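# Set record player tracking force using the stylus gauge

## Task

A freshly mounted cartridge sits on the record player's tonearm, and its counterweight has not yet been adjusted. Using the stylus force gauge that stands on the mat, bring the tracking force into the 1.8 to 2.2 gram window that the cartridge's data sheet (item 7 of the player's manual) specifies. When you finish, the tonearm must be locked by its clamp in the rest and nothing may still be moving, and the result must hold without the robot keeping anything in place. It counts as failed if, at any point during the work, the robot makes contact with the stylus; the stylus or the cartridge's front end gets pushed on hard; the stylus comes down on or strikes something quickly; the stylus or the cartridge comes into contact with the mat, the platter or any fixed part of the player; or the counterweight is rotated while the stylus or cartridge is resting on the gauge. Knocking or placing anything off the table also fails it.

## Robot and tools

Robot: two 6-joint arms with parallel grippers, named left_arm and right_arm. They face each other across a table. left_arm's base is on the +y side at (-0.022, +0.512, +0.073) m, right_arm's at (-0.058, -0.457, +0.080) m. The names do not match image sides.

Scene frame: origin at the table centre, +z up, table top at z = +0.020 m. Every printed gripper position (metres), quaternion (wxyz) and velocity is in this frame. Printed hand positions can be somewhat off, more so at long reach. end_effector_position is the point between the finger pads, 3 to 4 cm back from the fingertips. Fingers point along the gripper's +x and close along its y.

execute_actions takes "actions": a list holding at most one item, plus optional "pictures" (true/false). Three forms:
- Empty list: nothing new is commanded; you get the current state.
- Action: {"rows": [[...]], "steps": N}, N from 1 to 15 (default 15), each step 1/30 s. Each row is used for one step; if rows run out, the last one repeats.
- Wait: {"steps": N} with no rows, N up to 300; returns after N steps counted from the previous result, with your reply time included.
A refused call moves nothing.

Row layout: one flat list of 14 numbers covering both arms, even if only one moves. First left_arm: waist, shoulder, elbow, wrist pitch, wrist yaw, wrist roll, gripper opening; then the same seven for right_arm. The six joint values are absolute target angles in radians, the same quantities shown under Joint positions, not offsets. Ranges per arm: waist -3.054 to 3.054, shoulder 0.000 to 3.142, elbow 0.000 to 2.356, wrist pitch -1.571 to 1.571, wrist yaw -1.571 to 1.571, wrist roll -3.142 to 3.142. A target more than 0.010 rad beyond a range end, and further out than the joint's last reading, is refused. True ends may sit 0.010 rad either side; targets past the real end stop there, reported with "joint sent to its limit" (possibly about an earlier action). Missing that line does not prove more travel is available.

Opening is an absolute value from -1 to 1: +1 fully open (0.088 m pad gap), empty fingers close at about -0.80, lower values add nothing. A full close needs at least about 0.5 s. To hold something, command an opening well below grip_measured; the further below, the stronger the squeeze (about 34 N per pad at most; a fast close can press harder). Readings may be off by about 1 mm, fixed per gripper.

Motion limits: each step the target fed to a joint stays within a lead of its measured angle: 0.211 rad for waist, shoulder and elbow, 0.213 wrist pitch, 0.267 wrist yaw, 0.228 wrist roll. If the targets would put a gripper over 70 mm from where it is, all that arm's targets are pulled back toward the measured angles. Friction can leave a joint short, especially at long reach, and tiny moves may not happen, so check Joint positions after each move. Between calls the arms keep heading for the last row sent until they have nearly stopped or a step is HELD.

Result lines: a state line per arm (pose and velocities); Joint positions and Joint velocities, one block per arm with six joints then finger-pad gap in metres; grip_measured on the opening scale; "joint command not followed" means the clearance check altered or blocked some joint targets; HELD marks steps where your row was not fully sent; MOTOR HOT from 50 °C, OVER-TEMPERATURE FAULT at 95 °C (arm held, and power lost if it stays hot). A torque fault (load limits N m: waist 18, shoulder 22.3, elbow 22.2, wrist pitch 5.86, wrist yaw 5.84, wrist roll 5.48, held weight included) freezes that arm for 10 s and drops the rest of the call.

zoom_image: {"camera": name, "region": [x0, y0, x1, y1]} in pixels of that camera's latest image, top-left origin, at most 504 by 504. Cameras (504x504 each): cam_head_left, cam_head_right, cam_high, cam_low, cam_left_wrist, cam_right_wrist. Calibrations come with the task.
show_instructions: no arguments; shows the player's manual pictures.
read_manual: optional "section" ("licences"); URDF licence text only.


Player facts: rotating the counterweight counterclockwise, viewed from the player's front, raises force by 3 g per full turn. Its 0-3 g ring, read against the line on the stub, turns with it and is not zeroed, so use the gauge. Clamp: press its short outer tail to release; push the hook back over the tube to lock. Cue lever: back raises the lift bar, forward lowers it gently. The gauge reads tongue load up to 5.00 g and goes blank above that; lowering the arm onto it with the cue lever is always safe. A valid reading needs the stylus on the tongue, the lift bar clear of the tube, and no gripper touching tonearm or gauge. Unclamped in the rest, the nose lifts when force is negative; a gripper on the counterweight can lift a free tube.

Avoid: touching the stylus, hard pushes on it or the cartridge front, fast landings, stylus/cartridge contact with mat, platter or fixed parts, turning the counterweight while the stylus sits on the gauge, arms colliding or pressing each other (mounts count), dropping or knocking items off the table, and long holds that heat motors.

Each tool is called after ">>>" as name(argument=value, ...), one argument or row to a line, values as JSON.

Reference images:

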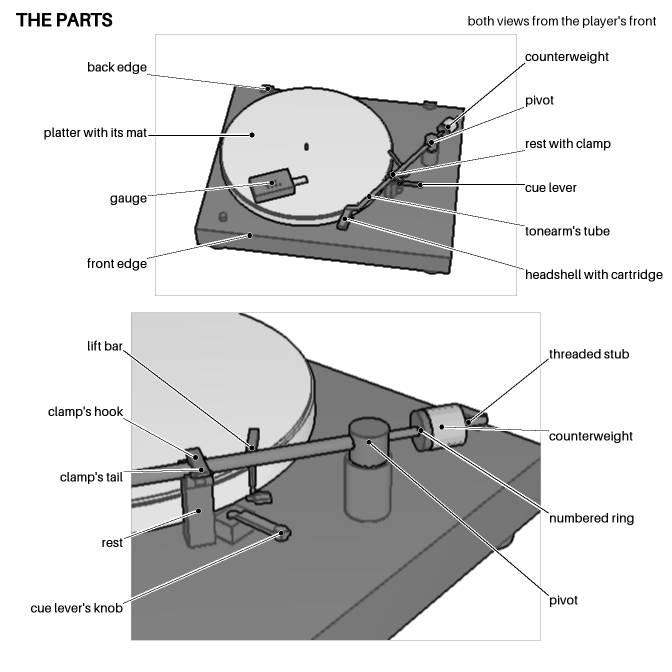

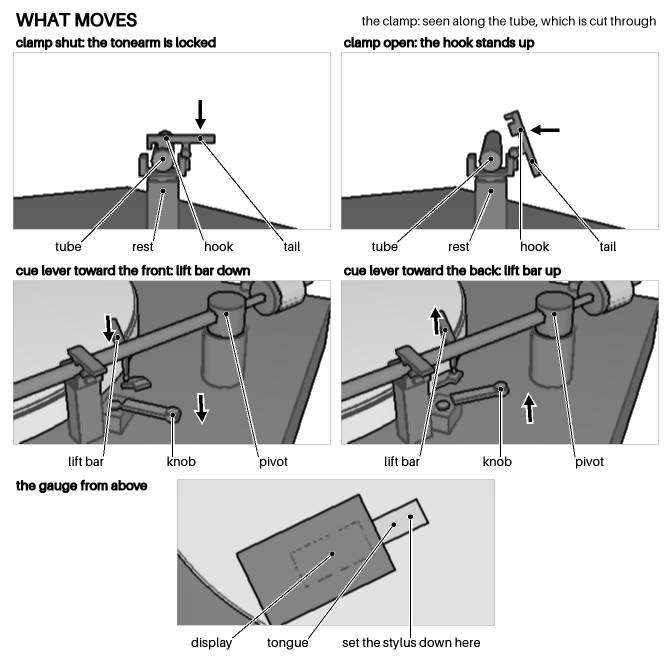

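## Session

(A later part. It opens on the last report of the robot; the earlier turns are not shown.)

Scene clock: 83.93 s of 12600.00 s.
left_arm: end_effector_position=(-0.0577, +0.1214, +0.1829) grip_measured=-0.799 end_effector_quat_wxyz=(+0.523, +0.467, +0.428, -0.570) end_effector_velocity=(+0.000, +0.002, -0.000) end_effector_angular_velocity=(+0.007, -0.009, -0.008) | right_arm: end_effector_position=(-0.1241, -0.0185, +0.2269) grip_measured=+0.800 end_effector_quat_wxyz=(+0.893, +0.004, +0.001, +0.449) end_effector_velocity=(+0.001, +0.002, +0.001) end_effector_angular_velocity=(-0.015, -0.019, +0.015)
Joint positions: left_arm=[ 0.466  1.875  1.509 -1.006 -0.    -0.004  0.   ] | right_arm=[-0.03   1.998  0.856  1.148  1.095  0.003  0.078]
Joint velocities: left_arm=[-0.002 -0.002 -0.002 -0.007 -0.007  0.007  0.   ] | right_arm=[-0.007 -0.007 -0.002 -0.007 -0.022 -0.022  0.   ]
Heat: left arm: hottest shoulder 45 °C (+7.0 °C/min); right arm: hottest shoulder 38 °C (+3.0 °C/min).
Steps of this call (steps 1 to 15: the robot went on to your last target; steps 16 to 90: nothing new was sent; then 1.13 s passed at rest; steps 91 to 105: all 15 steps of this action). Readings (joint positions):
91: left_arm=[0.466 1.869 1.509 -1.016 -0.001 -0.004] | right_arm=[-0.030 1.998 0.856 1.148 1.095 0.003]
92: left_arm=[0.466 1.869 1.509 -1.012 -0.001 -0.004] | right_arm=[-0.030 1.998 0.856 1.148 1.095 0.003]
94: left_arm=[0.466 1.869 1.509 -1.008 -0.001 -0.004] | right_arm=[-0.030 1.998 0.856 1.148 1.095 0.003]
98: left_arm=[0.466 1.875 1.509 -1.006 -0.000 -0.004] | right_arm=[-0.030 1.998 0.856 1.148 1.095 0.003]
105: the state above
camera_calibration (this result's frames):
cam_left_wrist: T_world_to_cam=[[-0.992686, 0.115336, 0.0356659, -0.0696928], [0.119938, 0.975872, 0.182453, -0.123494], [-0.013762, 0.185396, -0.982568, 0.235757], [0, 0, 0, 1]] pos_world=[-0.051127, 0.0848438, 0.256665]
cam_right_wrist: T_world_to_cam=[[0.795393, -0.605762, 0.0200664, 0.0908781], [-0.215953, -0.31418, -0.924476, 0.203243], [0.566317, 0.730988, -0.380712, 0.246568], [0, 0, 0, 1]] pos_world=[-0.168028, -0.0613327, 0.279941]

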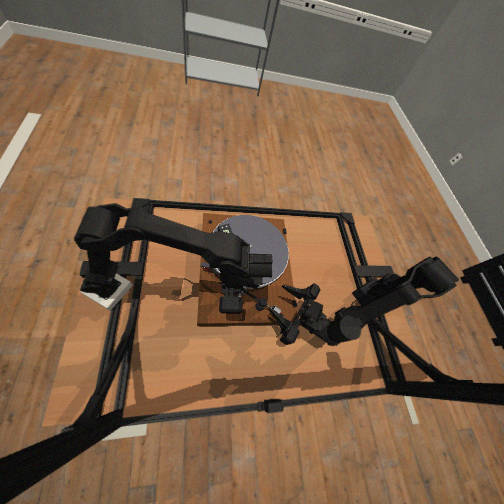

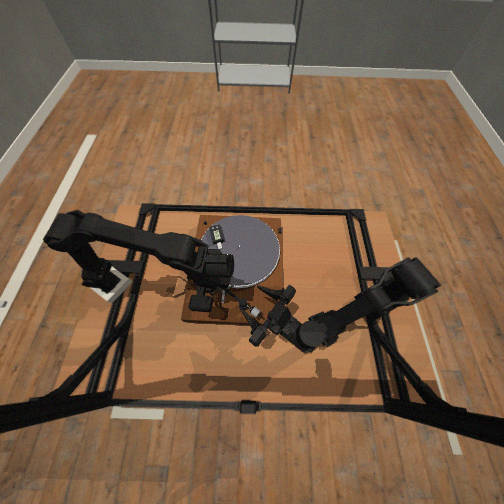

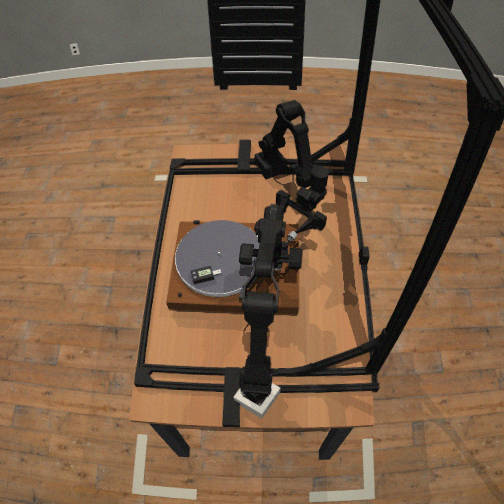

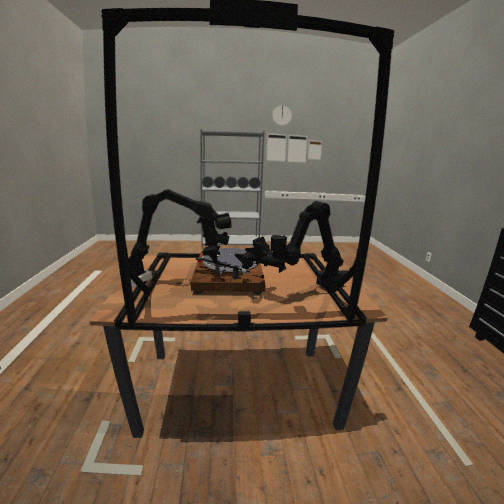

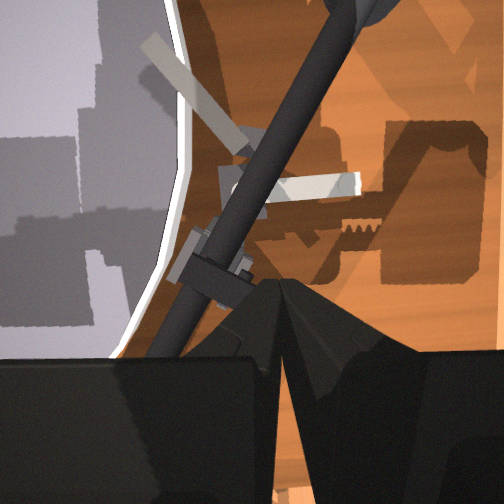

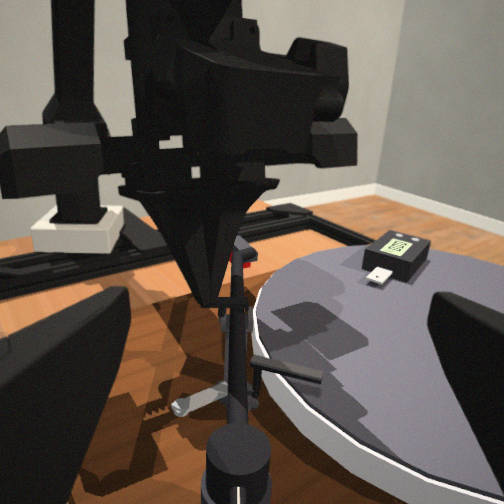

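>>> execute_actions(
  actions=[
    {"rows": [[0.452,1.87,1.502,-1.003,0,0,-0.9, -0.03,2.0,0.85,1.15,1.1,0,0.8],[0.452,1.87,1.502,-1.003,0,0,-0.9, -0.03,2.0,0.85,1.15,1.1,0,0.8],[0.452,1.87,1.502,-1.003,0,0,-0.9, -0.03,2.0,0.85,1.15,1.1,0,0.8],[0.452,1.87,1.502,-1.003,0,0,-0.9, -0.03,2.0,0.85,1.15,1.1,0,0.8],[0.452,1.87,1.502,-1.003,0,0,-0.9, -0.03,2.0,0.85,1.15,1.1,0,0.8],[0.452,1.89,1.502,-1.003,0,0,-0.9, -0.03,2.0,0.85,1.15,1.1,0,0.8],[0.452,1.90,1.502,-1.003,0,0,-0.9, -0.03,2.0,0.85,1.15,1.1,0,0.8],[0.452,1.91,1.502,-1.003,0,0,-0.9, -0.03,2.0,0.85,1.15,1.1,0,0.8]], "steps": 15},
  ],
)

>>> zoom_image(
  camera="cam_right_wrist",
  region=[150, 230, 300, 380],
)

Scene clock: 91.00 s of 12600.00 s.
left_arm: end_effector_position=(-0.0589, +0.1218, +0.1808) grip_measured=-0.799 end_effector_quat_wxyz=(+0.521, +0.471, +0.428, -0.568) end_effector_velocity=(-0.005, +0.003, -0.007) end_effector_angular_velocity=(+0.026, -0.008, -0.009) | right_arm: end_effector_position=(-0.1240, -0.0186, +0.2269) grip_measured=+0.800 end_effector_quat_wxyz=(+0.893, +0.004, +0.001, +0.449) end_effector_velocity=(+0.002, -0.001, +0.001) end_effector_angular_velocity=(-0.007, -0.007, -0.010)
Joint positions: left_arm=[ 0.461  1.88   1.509 -1.008 -0.006 -0.003  0.   ] | right_arm=[-0.03   1.998  0.855  1.148  1.095  0.003  0.078]
Joint velocities: left_arm=[-0.017  0.017 -0.002 -0.007 -0.007 -0.007  0.   ] | right_arm=[-0.002 -0.007 -0.002 -0.007  0.007 -0.007 -0.   ]
Heat: left arm: hottest shoulder 44 °C (+5.0 °C/min); right arm: hottest shoulder 38 °C (+2.0 °C/min).
Steps of this call (steps 1 to 15: the robot went on to your last target; steps 16 to 90: nothing new was sent; then 3.57 s passed at rest; steps 91 to 105: all 15 steps of this action). Readings (joint positions):
91: left_arm=[0.466 1.875 1.509 -1.006 -0.001 -0.004] | right_arm=[-0.030 1.998 0.855 1.148 1.095 0.003]
92: left_arm=[0.465 1.875 1.509 -1.006 -0.002 -0.004] | right_arm=[-0.030 1.998 0.855 1.148 1.095 0.003]
94: left_arm=[0.464 1.875 1.509 -1.006 -0.005 -0.004] | right_arm=[-0.030 1.998 0.855 1.148 1.095 0.003]
98: left_arm=[0.463 1.876 1.509 -1.006 -0.006 -0.003] | right_arm=[-0.030 1.998 0.855 1.148 1.095 0.003]
105: the state above
camera_calibration (this result's frames):
cam_left_wrist: T_world_to_cam=[[-0.992373, 0.119619, 0.0297903, -0.0702435], [0.123111, 0.974082, 0.189758, -0.124371], [-0.00631949, 0.191978, -0.981379, 0.233044], [0, 0, 0, 1]] pos_world=[-0.0529236, 0.084811, 0.254397]
cam_right_wrist: T_world_to_cam=[[0.795393, -0.605762, 0.0200664, 0.0908118], [-0.215953, -0.31418, -0.924476, 0.203174], [0.566317, 0.730988, -0.380712, 0.246576], [0, 0, 0, 1]] pos_world=[-0.167995, -0.0614005, 0.279882]

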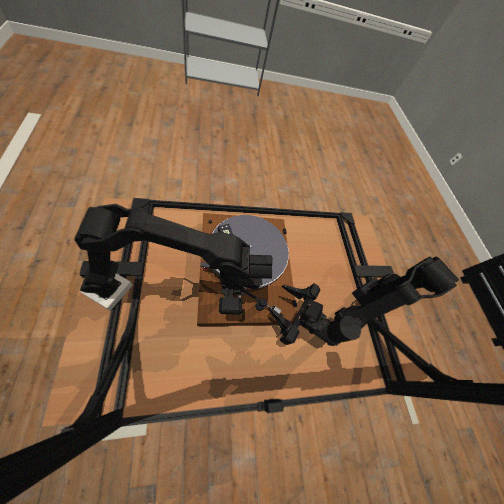

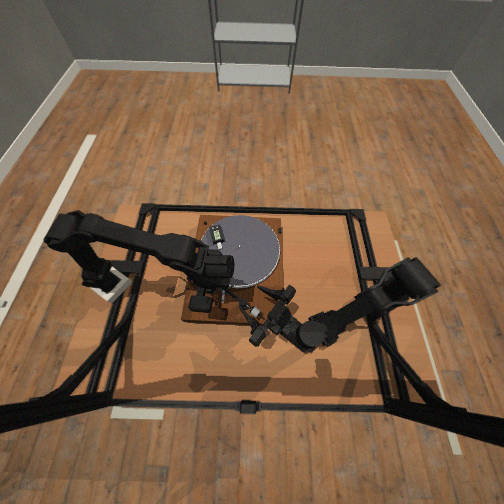

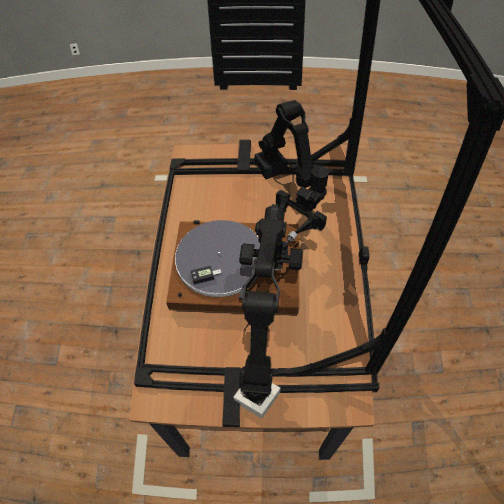

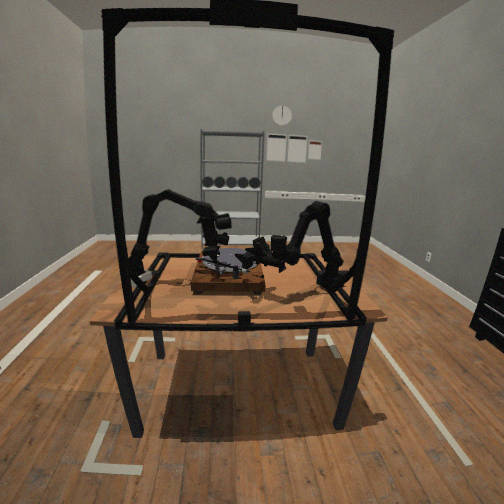

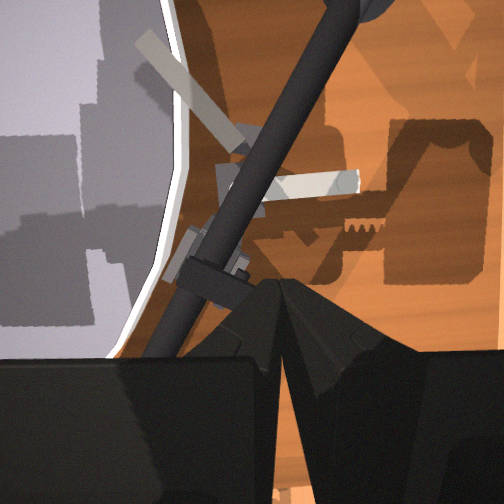

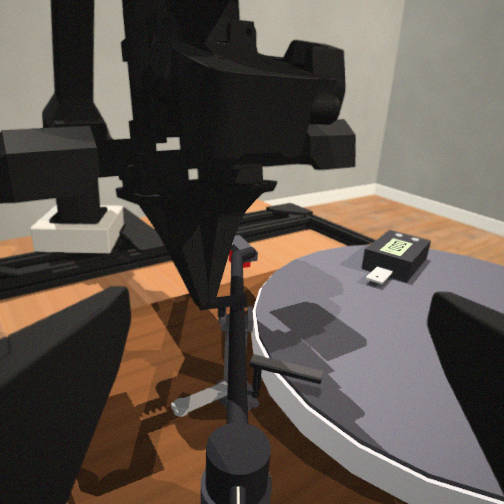

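Region (150, 230, 300, 380) of cam_right_wrist's 504x504 image, scaled by 3.360, with more detail than that image has.

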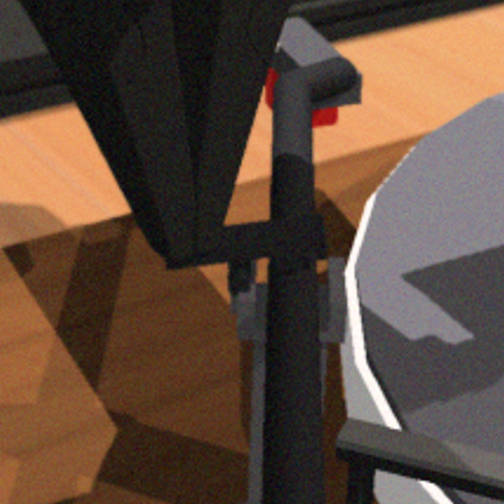

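Starting to tilt.

>>> execute_actions(
  actions=[
    {"rows": [[0.446,1.915,1.502,-1.003,0,0,-0.9, -0.03,2.0,0.85,1.15,1.1,0,0.8]], "steps": 15},
  ],
)

>>> zoom_image(
  camera="cam_right_wrist",
  region=[150, 230, 300, 380],
)

Scene clock: 93.27 s of 12600.00 s.
left_arm: end_effector_position=(-0.0646, +0.1217, +0.1714) grip_measured=-0.799 end_effector_quat_wxyz=(+0.511, +0.479, +0.432, -0.568) end_effector_velocity=(+0.001, +0.003, -0.003) end_effector_angular_velocity=(+0.016, -0.010, -0.008) | right_arm: end_effector_position=(-0.1240, -0.0186, +0.2269) grip_measured=+0.800 end_effector_quat_wxyz=(+0.893, +0.004, +0.001, +0.449) end_effector_velocity=(+0.002, -0.001, -0.003) end_effector_angular_velocity=(-0.024, -0.016, -0.010)
Joint positions: left_arm=[ 0.449  1.906  1.508 -1.004  0.001 -0.003  0.   ] | right_arm=[-0.03   1.998  0.855  1.148  1.095  0.003  0.078]
Joint velocities: left_arm=[-0.002  0.002 -0.007 -0.007 -0.007  0.007  0.   ] | right_arm=[-0.002 -0.002 -0.002 -0.022  0.007 -0.007 -0.   ]
Heat: left arm: hottest shoulder 44 °C (+4.0 °C/min); right arm: hottest shoulder 38 °C (+2.0 °C/min).
Steps of this call (steps 1 to 30: the robot went on to your last target; steps 31 to 53: nothing new was sent; steps 54 to 68: all 15 steps of this action). Readings (joint positions):
54: left_arm=[0.453 1.903 1.508 -1.004 0.001 -0.003] | right_arm=[-0.030 1.998 0.855 1.148 1.095 0.003]
55: left_arm=[0.453 1.903 1.508 -1.004 0.001 -0.003] | right_arm=[-0.030 1.998 0.855 1.148 1.095 0.003]
57: left_arm=[0.451 1.904 1.508 -1.004 0.001 -0.003] | right_arm=[-0.030 1.998 0.855 1.148 1.095 0.003]
61: left_arm=[0.449 1.906 1.508 -1.004 0.001 -0.003] | right_arm=[-0.030 1.998 0.855 1.148 1.095 0.003]
68: the state above
camera_calibration (this result's frames):
cam_left_wrist: T_world_to_cam=[[-0.990559, 0.131865, 0.037464, -0.0783617], [0.136826, 0.967819, 0.211201, -0.123761], [-0.00840819, 0.214333, -0.976724, 0.220076], [0, 0, 0, 1]] pos_world=[-0.0588377, 0.0829418, 0.244028]
cam_right_wrist: T_world_to_cam=[[0.795393, -0.605762, 0.0200664, 0.0908118], [-0.215953, -0.31418, -0.924476, 0.203174], [0.566317, 0.730988, -0.380712, 0.246576], [0, 0, 0, 1]] pos_world=[-0.167995, -0.0614005, 0.279882]

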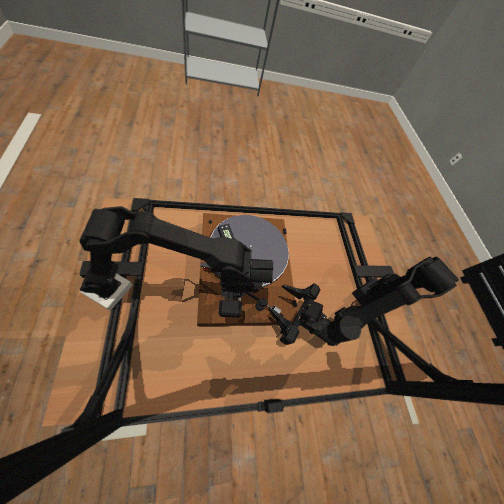

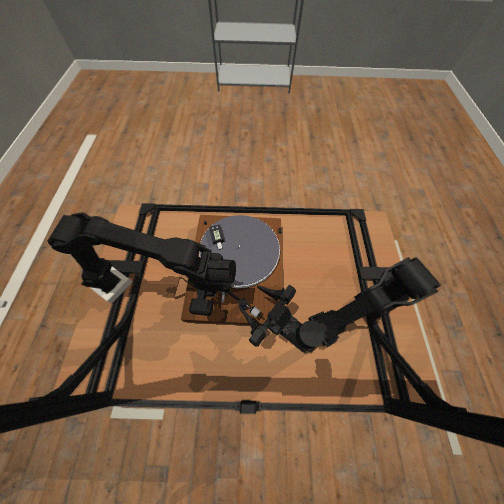

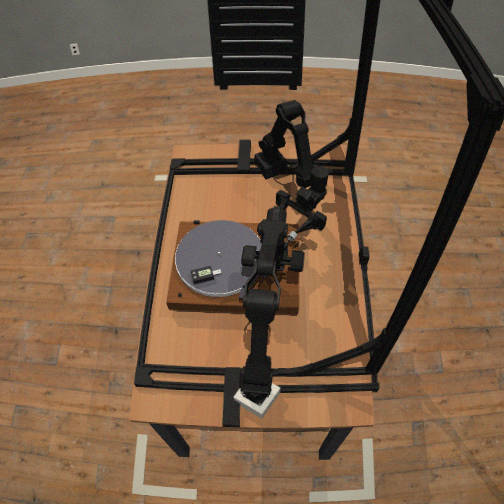

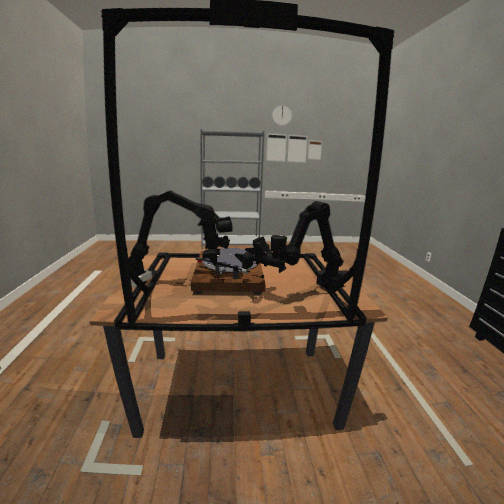

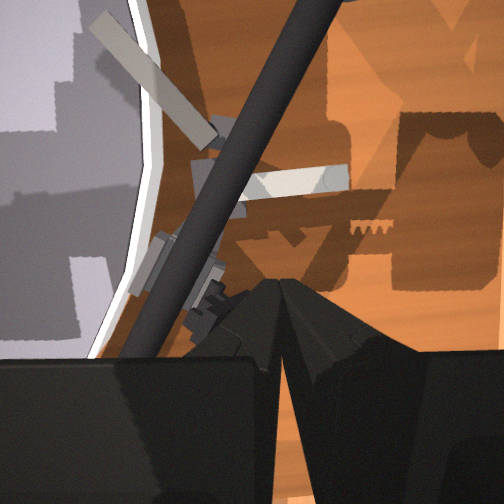

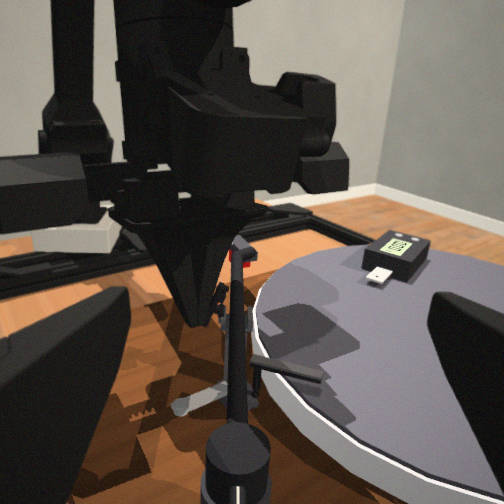

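Region (150, 230, 300, 380) of cam_right_wrist's 504x504 image, scaled by 3.360, with more detail than that image has.

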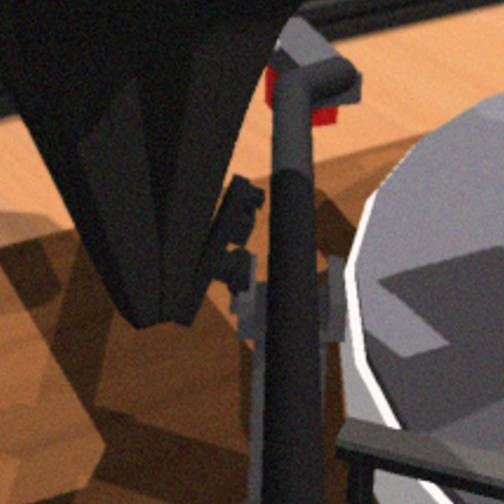

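>>> execute_actions(
  actions=[
    {"rows": [[0.395,1.906,1.502,-1.003,0,0,-0.9, -0.03,2.0,0.85,1.15,1.1,0,0.8],[0.395,1.906,1.502,-1.003,0,0,-0.9, -0.03,2.0,0.85,1.15,1.1,0,0.8],[0.395,1.906,1.502,-1.003,0,0,-0.9, -0.03,2.0,0.85,1.15,1.1,0,0.8],[0.395,1.906,1.502,-1.003,0,0,-0.9, -0.03,2.0,0.85,1.15,1.1,0,0.8],[0.395,1.906,1.502,-1.003,0,0,-0.9, -0.03,2.0,0.85,1.15,1.1,0,0.8],[0.395,1.906,1.502,-1.003,0,0,-0.9, -0.03,2.0,0.85,1.15,1.1,0,0.8],[0.395,1.972,1.502,-1.003,0,0,-0.9, -0.03,2.0,0.85,1.15,1.1,0,0.8]], "steps": 15},
  ],
  pictures=false,
)

>>> execute_actions(
  actions=[
    {"steps": 10},
  ],
)

Scene clock: 102.30 s of 12600.00 s.
left_arm: end_effector_position=(-0.0859, +0.1257, +0.1475) grip_measured=-0.799 end_effector_quat_wxyz=(+0.482, +0.509, +0.434, -0.566) end_effector_velocity=(-0.001, +0.004, -0.003) end_effector_angular_velocity=(+0.018, +0.007, +0.019) | right_arm: end_effector_position=(-0.1240, -0.0187, +0.2266) grip_measured=+0.800 end_effector_quat_wxyz=(+0.894, +0.004, +0.001, +0.449) end_effector_velocity=(-0.003, +0.000, -0.002) end_effector_angular_velocity=(-0.007, +0.000, +0.024)
Joint positions: left_arm=[ 0.394  1.969  1.506 -1.002 -0.    -0.003  0.   ] | right_arm=[-0.03   1.998  0.855  1.148  1.096  0.003  0.078]
Joint velocities: left_arm=[-0.002  0.002 -0.007 -0.007  0.007 -0.022  0.   ] | right_arm=[ 0.002 -0.002 -0.007 -0.007 -0.022  0.007 -0.   ]
Heat: left arm: hottest shoulder 44 °C (+3.0 °C/min); right arm: hottest shoulder 38 °C (+1.0 °C/min).
Steps of this call (steps 1 to 15: the robot went on to your last target; steps 16 to 90: nothing new was sent; then 5.53 s passed at rest; steps 91 to 105: all 15 steps of this action). Readings (joint positions):
91: left_arm=[0.445 1.906 1.508 -1.004 -0.001 -0.003] | right_arm=[-0.030 1.998 0.855 1.148 1.096 0.003]
92: left_arm=[0.436 1.906 1.508 -1.004 -0.002 -0.003] | right_arm=[-0.030 1.998 0.855 1.148 1.096 0.003]
94: left_arm=[0.413 1.906 1.508 -1.004 -0.001 -0.003] | right_arm=[-0.030 1.998 0.855 1.148 1.096 0.003]
98: left_arm=[0.394 1.922 1.508 -1.001 -0.000 -0.003] | right_arm=[-0.030 1.998 0.855 1.148 1.096 0.003]
105: the state above

Scene clock: 102.63 s of 12600.00 s.
left_arm: end_effector_position=(-0.0859, +0.1257, +0.1473) grip_measured=-0.799 end_effector_quat_wxyz=(+0.482, +0.509, +0.434, -0.566) end_effector_velocity=(+0.000, +0.002, +0.000) end_effector_angular_velocity=(+0.008, +0.005, -0.006) | right_arm: end_effector_position=(-0.1240, -0.0187, +0.2266) grip_measured=+0.800 end_effector_quat_wxyz=(+0.894, +0.004, +0.001, +0.449) end_effector_velocity=(+0.000, +0.000, +0.001) end_effector_angular_velocity=(+0.002, -0.003, +0.005)
Joint positions: left_arm=[ 0.394  1.969  1.506 -1.002 -0.    -0.003  0.   ] | right_arm=[-0.03   1.998  0.855  1.148  1.096  0.003  0.078]
Joint velocities: left_arm=[ 0.002 -0.002 -0.002 -0.007  0.007  0.007  0.   ] | right_arm=[-0.002 -0.002 -0.002  0.007 -0.007 -0.007 -0.   ]
Heat: left arm: hottest shoulder 44 °C (+3.0 °C/min); right arm: hottest shoulder 38 °C (+1.0 °C/min).
Steps of this call (steps 1 to 10: the robot went on to your last target). Readings (joint positions):
1: left_arm=[0.394 1.969 1.506 -1.002 -0.000 -0.003] | right_arm=[-0.030 1.998 0.855 1.148 1.096 0.003]
2: left_arm=[0.394 1.969 1.506 -1.002 -0.000 -0.003] | right_arm=[-0.030 1.998 0.855 1.148 1.096 0.003]
4: left_arm=[0.394 1.969 1.506 -1.002 -0.000 -0.003] | right_arm=[-0.030 1.998 0.855 1.148 1.096 0.003]
8: left_arm=[0.394 1.969 1.506 -1.002 -0.000 -0.003] | right_arm=[-0.030 1.998 0.855 1.148 1.096 0.003]
10: the state above
camera_calibration (this result's frames):
cam_left_wrist: T_world_to_cam=[[-0.982139, 0.184316, 0.0378293, -0.105029], [0.1876, 0.943756, 0.272269, -0.121266], [0.0144819, 0.274503, -0.961477, 0.187721], [0, 0, 0, 1]] pos_world=[-0.0831219, 0.0822745, 0.21748]
cam_right_wrist: T_world_to_cam=[[0.795148, -0.606048, 0.0211291, 0.0904305], [-0.215481, -0.314942, -0.924327, 0.202927], [0.56684, 0.730423, -0.381017, 0.246621], [0, 0, 0, 1]] pos_world=[-0.167973, -0.0614224, 0.279627]

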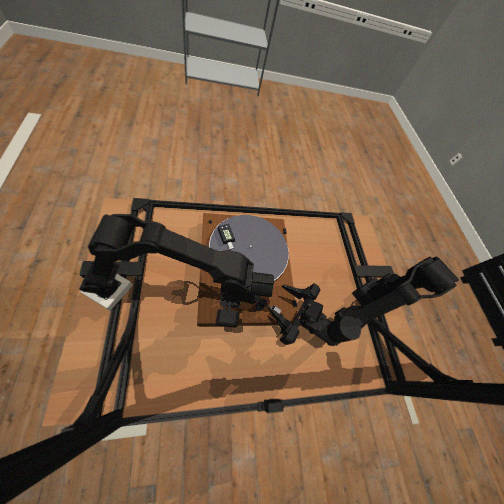

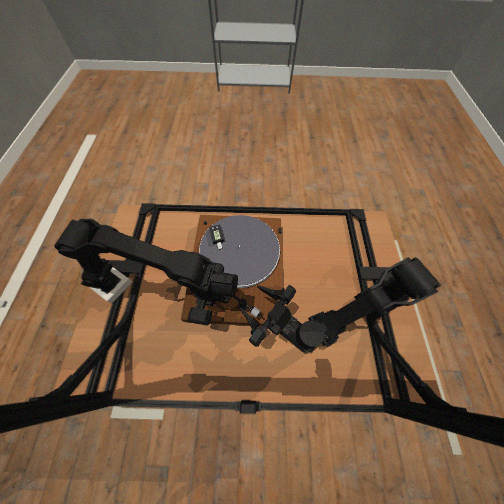

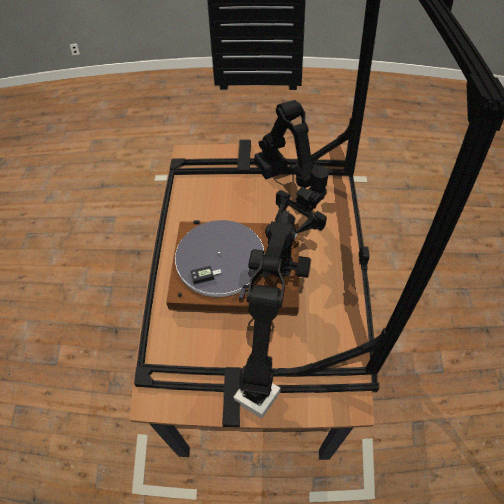

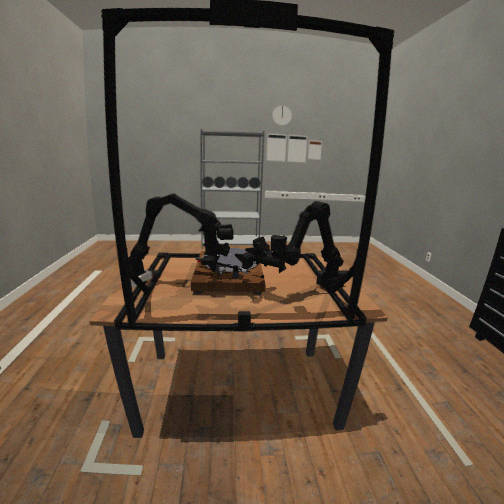

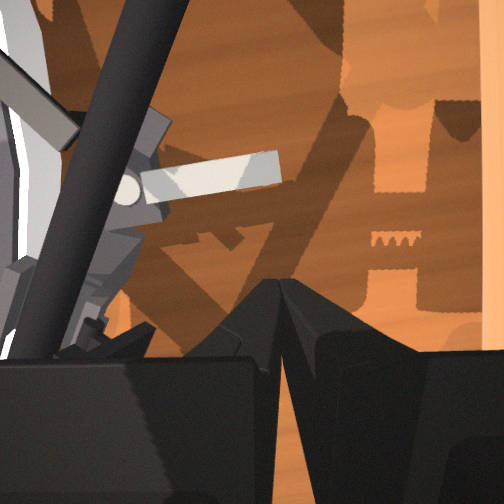

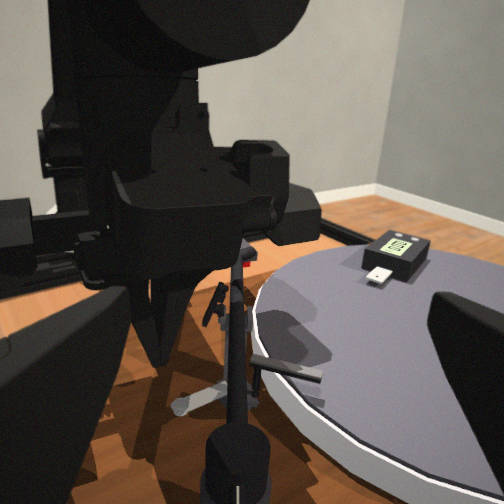

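>>> execute_actions(
  actions=[
    {"rows": [[0.285,1.985,1.502,-1.003,-0.25,0,-0.9, -0.03,2.0,0.85,1.15,1.1,0,0.8]], "steps": 15},
  ],
  pictures=false,
)

>>> execute_actions(
  actions=[
    {"steps": 10},
  ],
)

Scene clock: 115.20 s of 12600.00 s.
left_arm: end_effector_position=(-0.0927, +0.1258, +0.1494) grip_measured=-0.799 end_effector_quat_wxyz=(+0.518, +0.580, +0.337, -0.531) end_effector_velocity=(+0.001, +0.002, +0.002) end_effector_angular_velocity=(-0.001, -0.007, +0.005) | right_arm: end_effector_position=(-0.1239, -0.0188, +0.2265) grip_measured=+0.800 end_effector_quat_wxyz=(+0.894, +0.003, +0.001, +0.449) end_effector_velocity=(+0.000, +0.000, +0.001) end_effector_angular_velocity=(-0.007, -0.014, +0.005)
Joint positions: left_arm=[ 0.283  1.976  1.506 -1.002 -0.247 -0.003  0.   ] | right_arm=[-0.03   1.998  0.854  1.148  1.096  0.003  0.078]
Joint velocities: left_arm=[-0.002 -0.007 -0.002 -0.007 -0.007 -0.007  0.   ] | right_arm=[-0.002 -0.002 -0.002  0.007 -0.007 -0.022 -0.   ]
Heat: left arm: hottest shoulder 45 °C (+2.1 °C/min); right arm: hottest shoulder 39 °C (+1.0 °C/min).
Steps of this call (steps 1 to 15: the robot went on to your last target; steps 16 to 90: nothing new was sent; then 9.07 s passed at rest; steps 91 to 105: all 15 steps of this action). Readings (joint positions):
91: left_arm=[0.384 1.970 1.506 -1.002 -0.061 -0.003] | right_arm=[-0.030 1.998 0.855 1.148 1.096 0.003]
92: left_arm=[0.365 1.971 1.506 -1.002 -0.127 -0.003] | right_arm=[-0.030 1.998 0.855 1.148 1.096 0.003]
94: left_arm=[0.322 1.973 1.506 -1.002 -0.187 -0.003] | right_arm=[-0.030 1.998 0.855 1.148 1.096 0.003]
98: left_arm=[0.281 1.975 1.506 -1.002 -0.231 -0.003] | right_arm=[-0.030 1.998 0.854 1.148 1.096 0.003]
105: the state above

Scene clock: 115.53 s of 12600.00 s.
left_arm: end_effector_position=(-0.0925, +0.1259, +0.1494) grip_measured=-0.799 end_effector_quat_wxyz=(+0.518, +0.580, +0.337, -0.530) end_effector_velocity=(+0.003, +0.002, -0.001) end_effector_angular_velocity=(+0.001, -0.021, +0.021) | right_arm: end_effector_position=(-0.1239, -0.0188, +0.2265) grip_measured=+0.800 end_effector_quat_wxyz=(+0.894, +0.003, +0.001, +0.449) end_effector_velocity=(+0.000, +0.000, -0.001) end_effector_angular_velocity=(-0.002, +0.003, +0.005)
Joint positions: left_arm=[ 0.283  1.976  1.506 -1.002 -0.248 -0.003  0.   ] | right_arm=[-0.03   1.998  0.854  1.148  1.096  0.003  0.078]
Joint velocities: left_arm=[-0.002  0.002 -0.002 -0.007 -0.022 -0.022  0.   ] | right_arm=[-0.002 -0.002 -0.002 -0.007 -0.007  0.007 -0.   ]
Heat: left arm: hottest shoulder 45 °C (+2.0 °C/min); right arm: hottest shoulder 39 °C (+1.0 °C/min).
Steps of this call (steps 1 to 10: the robot went on to your last target). Readings (joint positions):
1: left_arm=[0.283 1.976 1.506 -1.002 -0.247 -0.003] | right_arm=[-0.030 1.998 0.854 1.148 1.096 0.003]
2: left_arm=[0.283 1.976 1.506 -1.002 -0.247 -0.003] | right_arm=[-0.030 1.998 0.854 1.148 1.096 0.003]
4: left_arm=[0.283 1.976 1.506 -1.002 -0.247 -0.003] | right_arm=[-0.030 1.998 0.854 1.148 1.096 0.003]
8: left_arm=[0.283 1.976 1.506 -1.002 -0.248 -0.003] | right_arm=[-0.030 1.998 0.854 1.148 1.096 0.003]
10: the state above
camera_calibration (this result's frames):
cam_left_wrist: T_world_to_cam=[[-0.942536, 0.262372, -0.20685, -0.0811879], [0.201244, 0.940038, 0.275371, -0.119461], [0.266697, 0.21792, -0.93882, 0.216827], [0, 0, 0, 1]] pos_world=[-0.110309, 0.0863483, 0.219664]
cam_right_wrist: T_world_to_cam=[[0.795144, -0.60604, 0.0214703, 0.0902879], [-0.215326, -0.315258, -0.924255, 0.202807], [0.566904, 0.730293, -0.381172, 0.24665], [0, 0, 0, 1]] pos_world=[-0.167949, -0.0614719, 0.279523]

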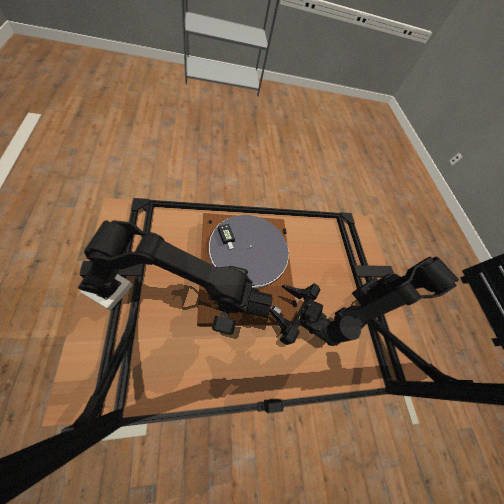

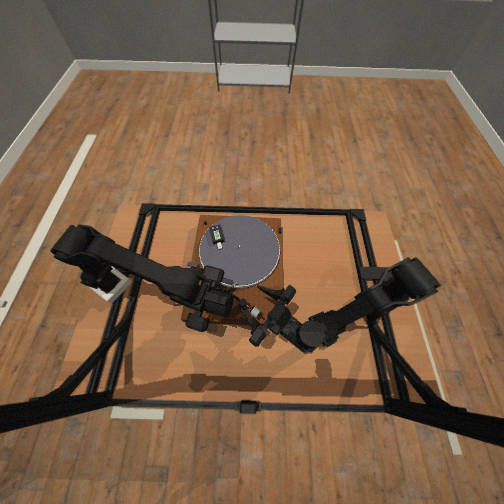

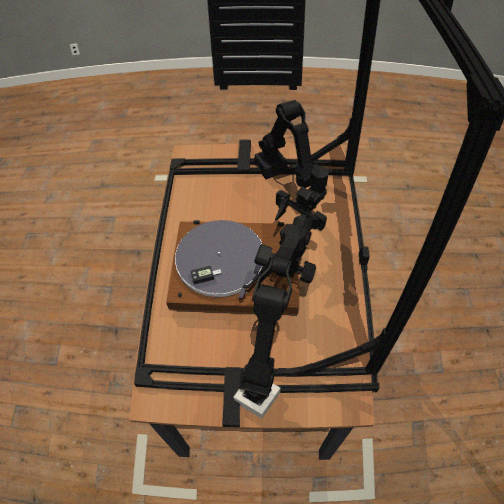

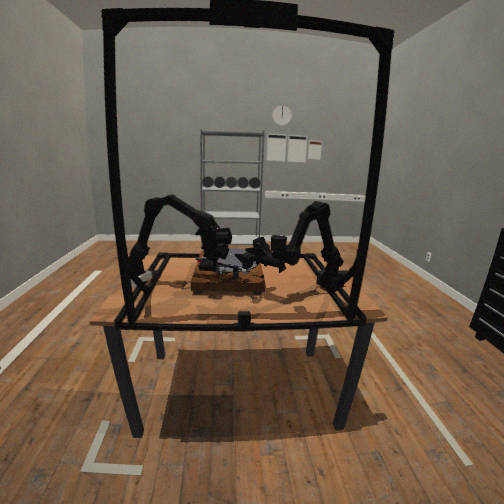

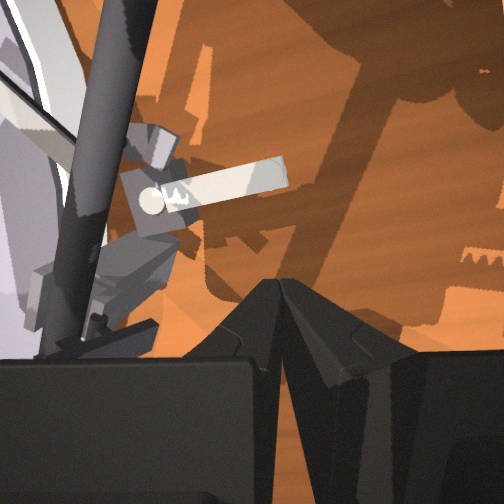

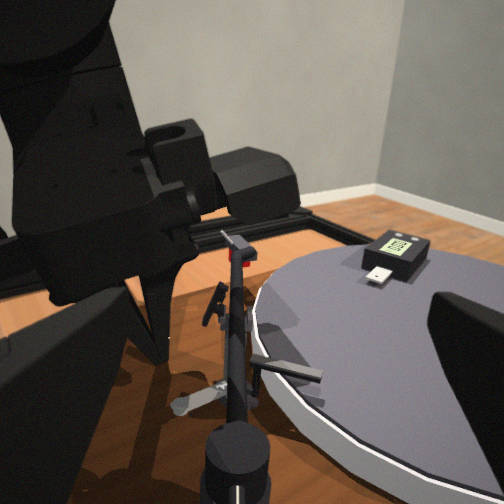

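>>> execute_actions(
  actions=[
    {"rows": [[0.308,2.012,1.502,-1.003,-0.25,0,-0.9, -0.03,1.75,0.85,0.9,1.1,0,0.8]], "steps": 15},
  ],
  pictures=false,
)

>>> execute_actions(
  actions=[
    {"rows": [[0.308,2.02,1.502,-0.93,-0.25,0,-0.9, -0.03,1.75,0.85,0.9,1.1,0,0.8]], "steps": 15},
  ],
)

Scene clock: 124.63 s of 12600.00 s.
left_arm: end_effector_position=(-0.0830, +0.1253, +0.1382) grip_measured=-0.799 end_effector_quat_wxyz=(+0.517, +0.586, +0.349, -0.517) end_effector_velocity=(-0.000, -0.003, +0.004) end_effector_angular_velocity=(-0.024, -0.016, +0.001) | right_arm: end_effector_position=(-0.1159, -0.0353, +0.2904) grip_measured=+0.800 end_effector_quat_wxyz=(+0.894, +0.004, +0.001, +0.449) end_effector_velocity=(+0.000, +0.001, -0.003) end_effector_angular_velocity=(-0.015, -0.011, +0.005)
Joint positions: left_arm=[ 0.307  2.006  1.506 -1.002 -0.248 -0.003  0.   ] | right_arm=[-0.03   1.752  0.854  0.904  1.097  0.003  0.078]
Joint velocities: left_arm=[-0.007 -0.007  0.002  0.007 -0.022 -0.007  0.   ] | right_arm=[-0.002  0.002 -0.002 -0.007 -0.007 -0.007 -0.   ]
Heat: left arm: hottest shoulder 45 °C (+1.0 °C/min); right arm: hottest shoulder 39 °C (+1.0 °C/min).
Steps of this call (steps 1 to 15: the robot went on to your last target; steps 16 to 90: nothing new was sent; then 5.60 s passed at rest; steps 91 to 105: all 15 steps of this action). Readings (joint positions):
91: left_arm=[0.284 1.980 1.506 -1.002 -0.248 -0.003] | right_arm=[-0.030 1.968 0.854 1.092 1.095 0.001]
92: left_arm=[0.287 1.983 1.506 -1.002 -0.248 -0.003] | right_arm=[-0.030 1.927 0.846 1.025 1.096 0.001]
94: left_arm=[0.297 1.993 1.506 -1.002 -0.248 -0.003] | right_arm=[-0.030 1.841 0.841 0.970 1.097 0.002]
98: left_arm=[0.307 2.006 1.506 -1.002 -0.248 -0.003] | right_arm=[-0.030 1.753 0.855 0.924 1.097 0.002]
105: the state above

Scene clock: 125.13 s of 12600.00 s.
left_arm: end_effector_position=(-0.0866, +0.1113, +0.1378) grip_measured=-0.799 end_effector_quat_wxyz=(+0.533, +0.565, +0.337, -0.532) end_effector_velocity=(-0.002, -0.001, +0.000) end_effector_angular_velocity=(-0.004, +0.007, -0.010) | right_arm: end_effector_position=(-0.1159, -0.0353, +0.2901) grip_measured=+0.800 end_effector_quat_wxyz=(+0.894, +0.003, +0.001, +0.449) end_effector_velocity=(-0.001, +0.002, -0.001) end_effector_angular_velocity=(-0.020, -0.021, +0.019)
Joint positions: left_arm=[ 0.307  2.01   1.505 -0.932 -0.248 -0.003  0.   ] | right_arm=[-0.03   1.752  0.854  0.901  1.097  0.003  0.078]
Joint velocities: left_arm=[-0.002 -0.002 -0.002  0.007  0.007  0.007  0.   ] | right_arm=[-0.002 -0.002 -0.002 -0.007 -0.022 -0.022 -0.   ]
Heat: left arm: hottest shoulder 45 °C (+1.0 °C/min); right arm: hottest shoulder 39 °C (+1.0 °C/min).
Steps of this call (steps 1 to 15: all 15 steps of this action). Readings (joint positions):
1: left_arm=[0.307 2.006 1.506 -0.991 -0.248 -0.003] | right_arm=[-0.030 1.752 0.854 0.902 1.097 0.003]
2: left_arm=[0.307 2.007 1.506 -0.969 -0.248 -0.003] | right_arm=[-0.030 1.752 0.854 0.901 1.097 0.003]
4: left_arm=[0.307 2.008 1.505 -0.947 -0.248 -0.003] | right_arm=[-0.030 1.752 0.854 0.901 1.097 0.003]
8: left_arm=[0.307 2.010 1.505 -0.935 -0.248 -0.003] | right_arm=[-0.030 1.752 0.854 0.901 1.097 0.003]
15: the state above
camera_calibration (this result's frames):
cam_left_wrist: T_world_to_cam=[[-0.950069, 0.233427, -0.207077, -0.0716102], [0.181349, 0.953092, 0.24234, -0.102362], [0.253932, 0.192686, -0.947835, 0.210523], [0, 0, 0, 1]] pos_world=[-0.10293, 0.0737114, 0.209519]
cam_right_wrist: T_world_to_cam=[[0.794682, -0.606647, 0.0214681, 0.0724125], [-0.21557, -0.315096, -0.924253, 0.258071], [0.56746, 0.729859, -0.381176, 0.278482], [0, 0, 0, 1]] pos_world=[-0.15994, -0.0780069, 0.343119]

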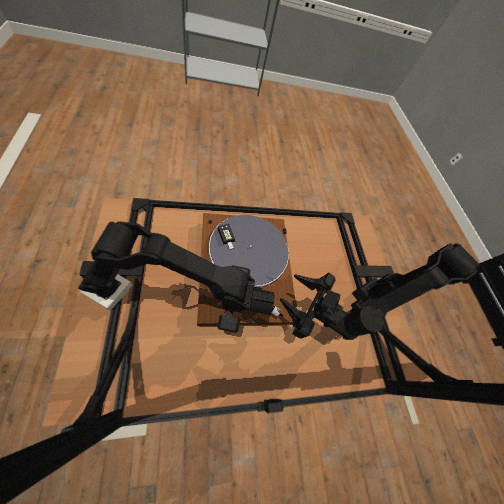

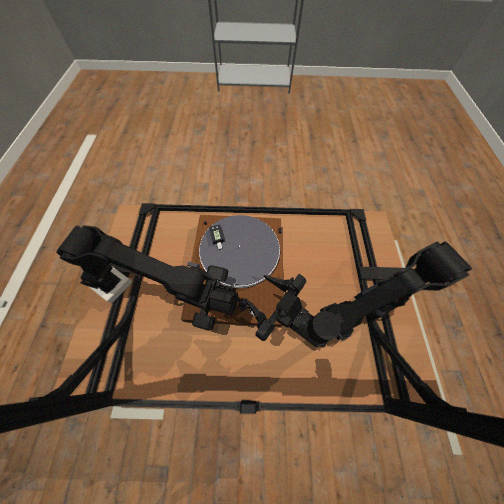

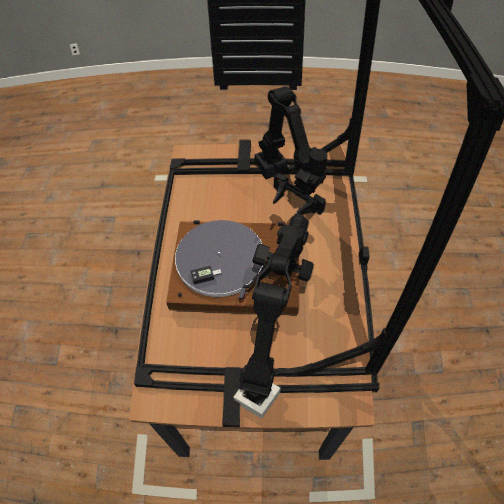

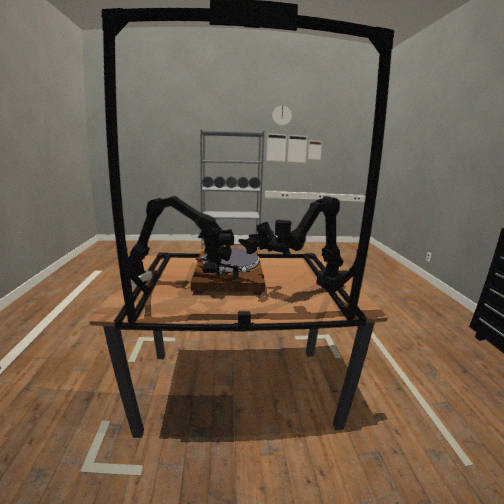

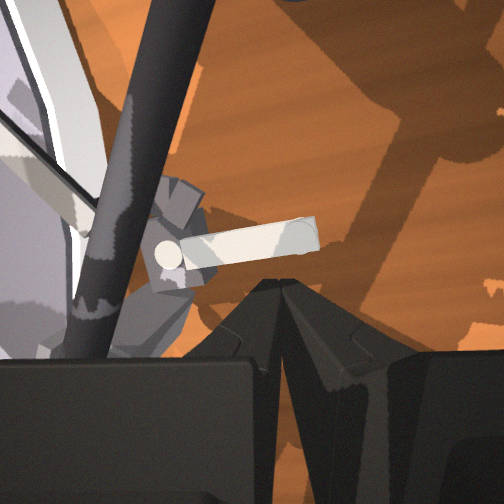

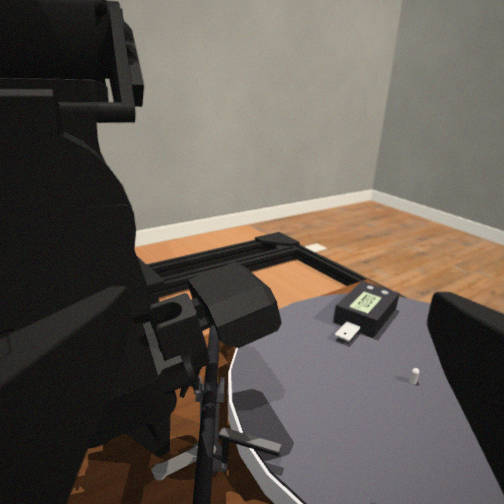

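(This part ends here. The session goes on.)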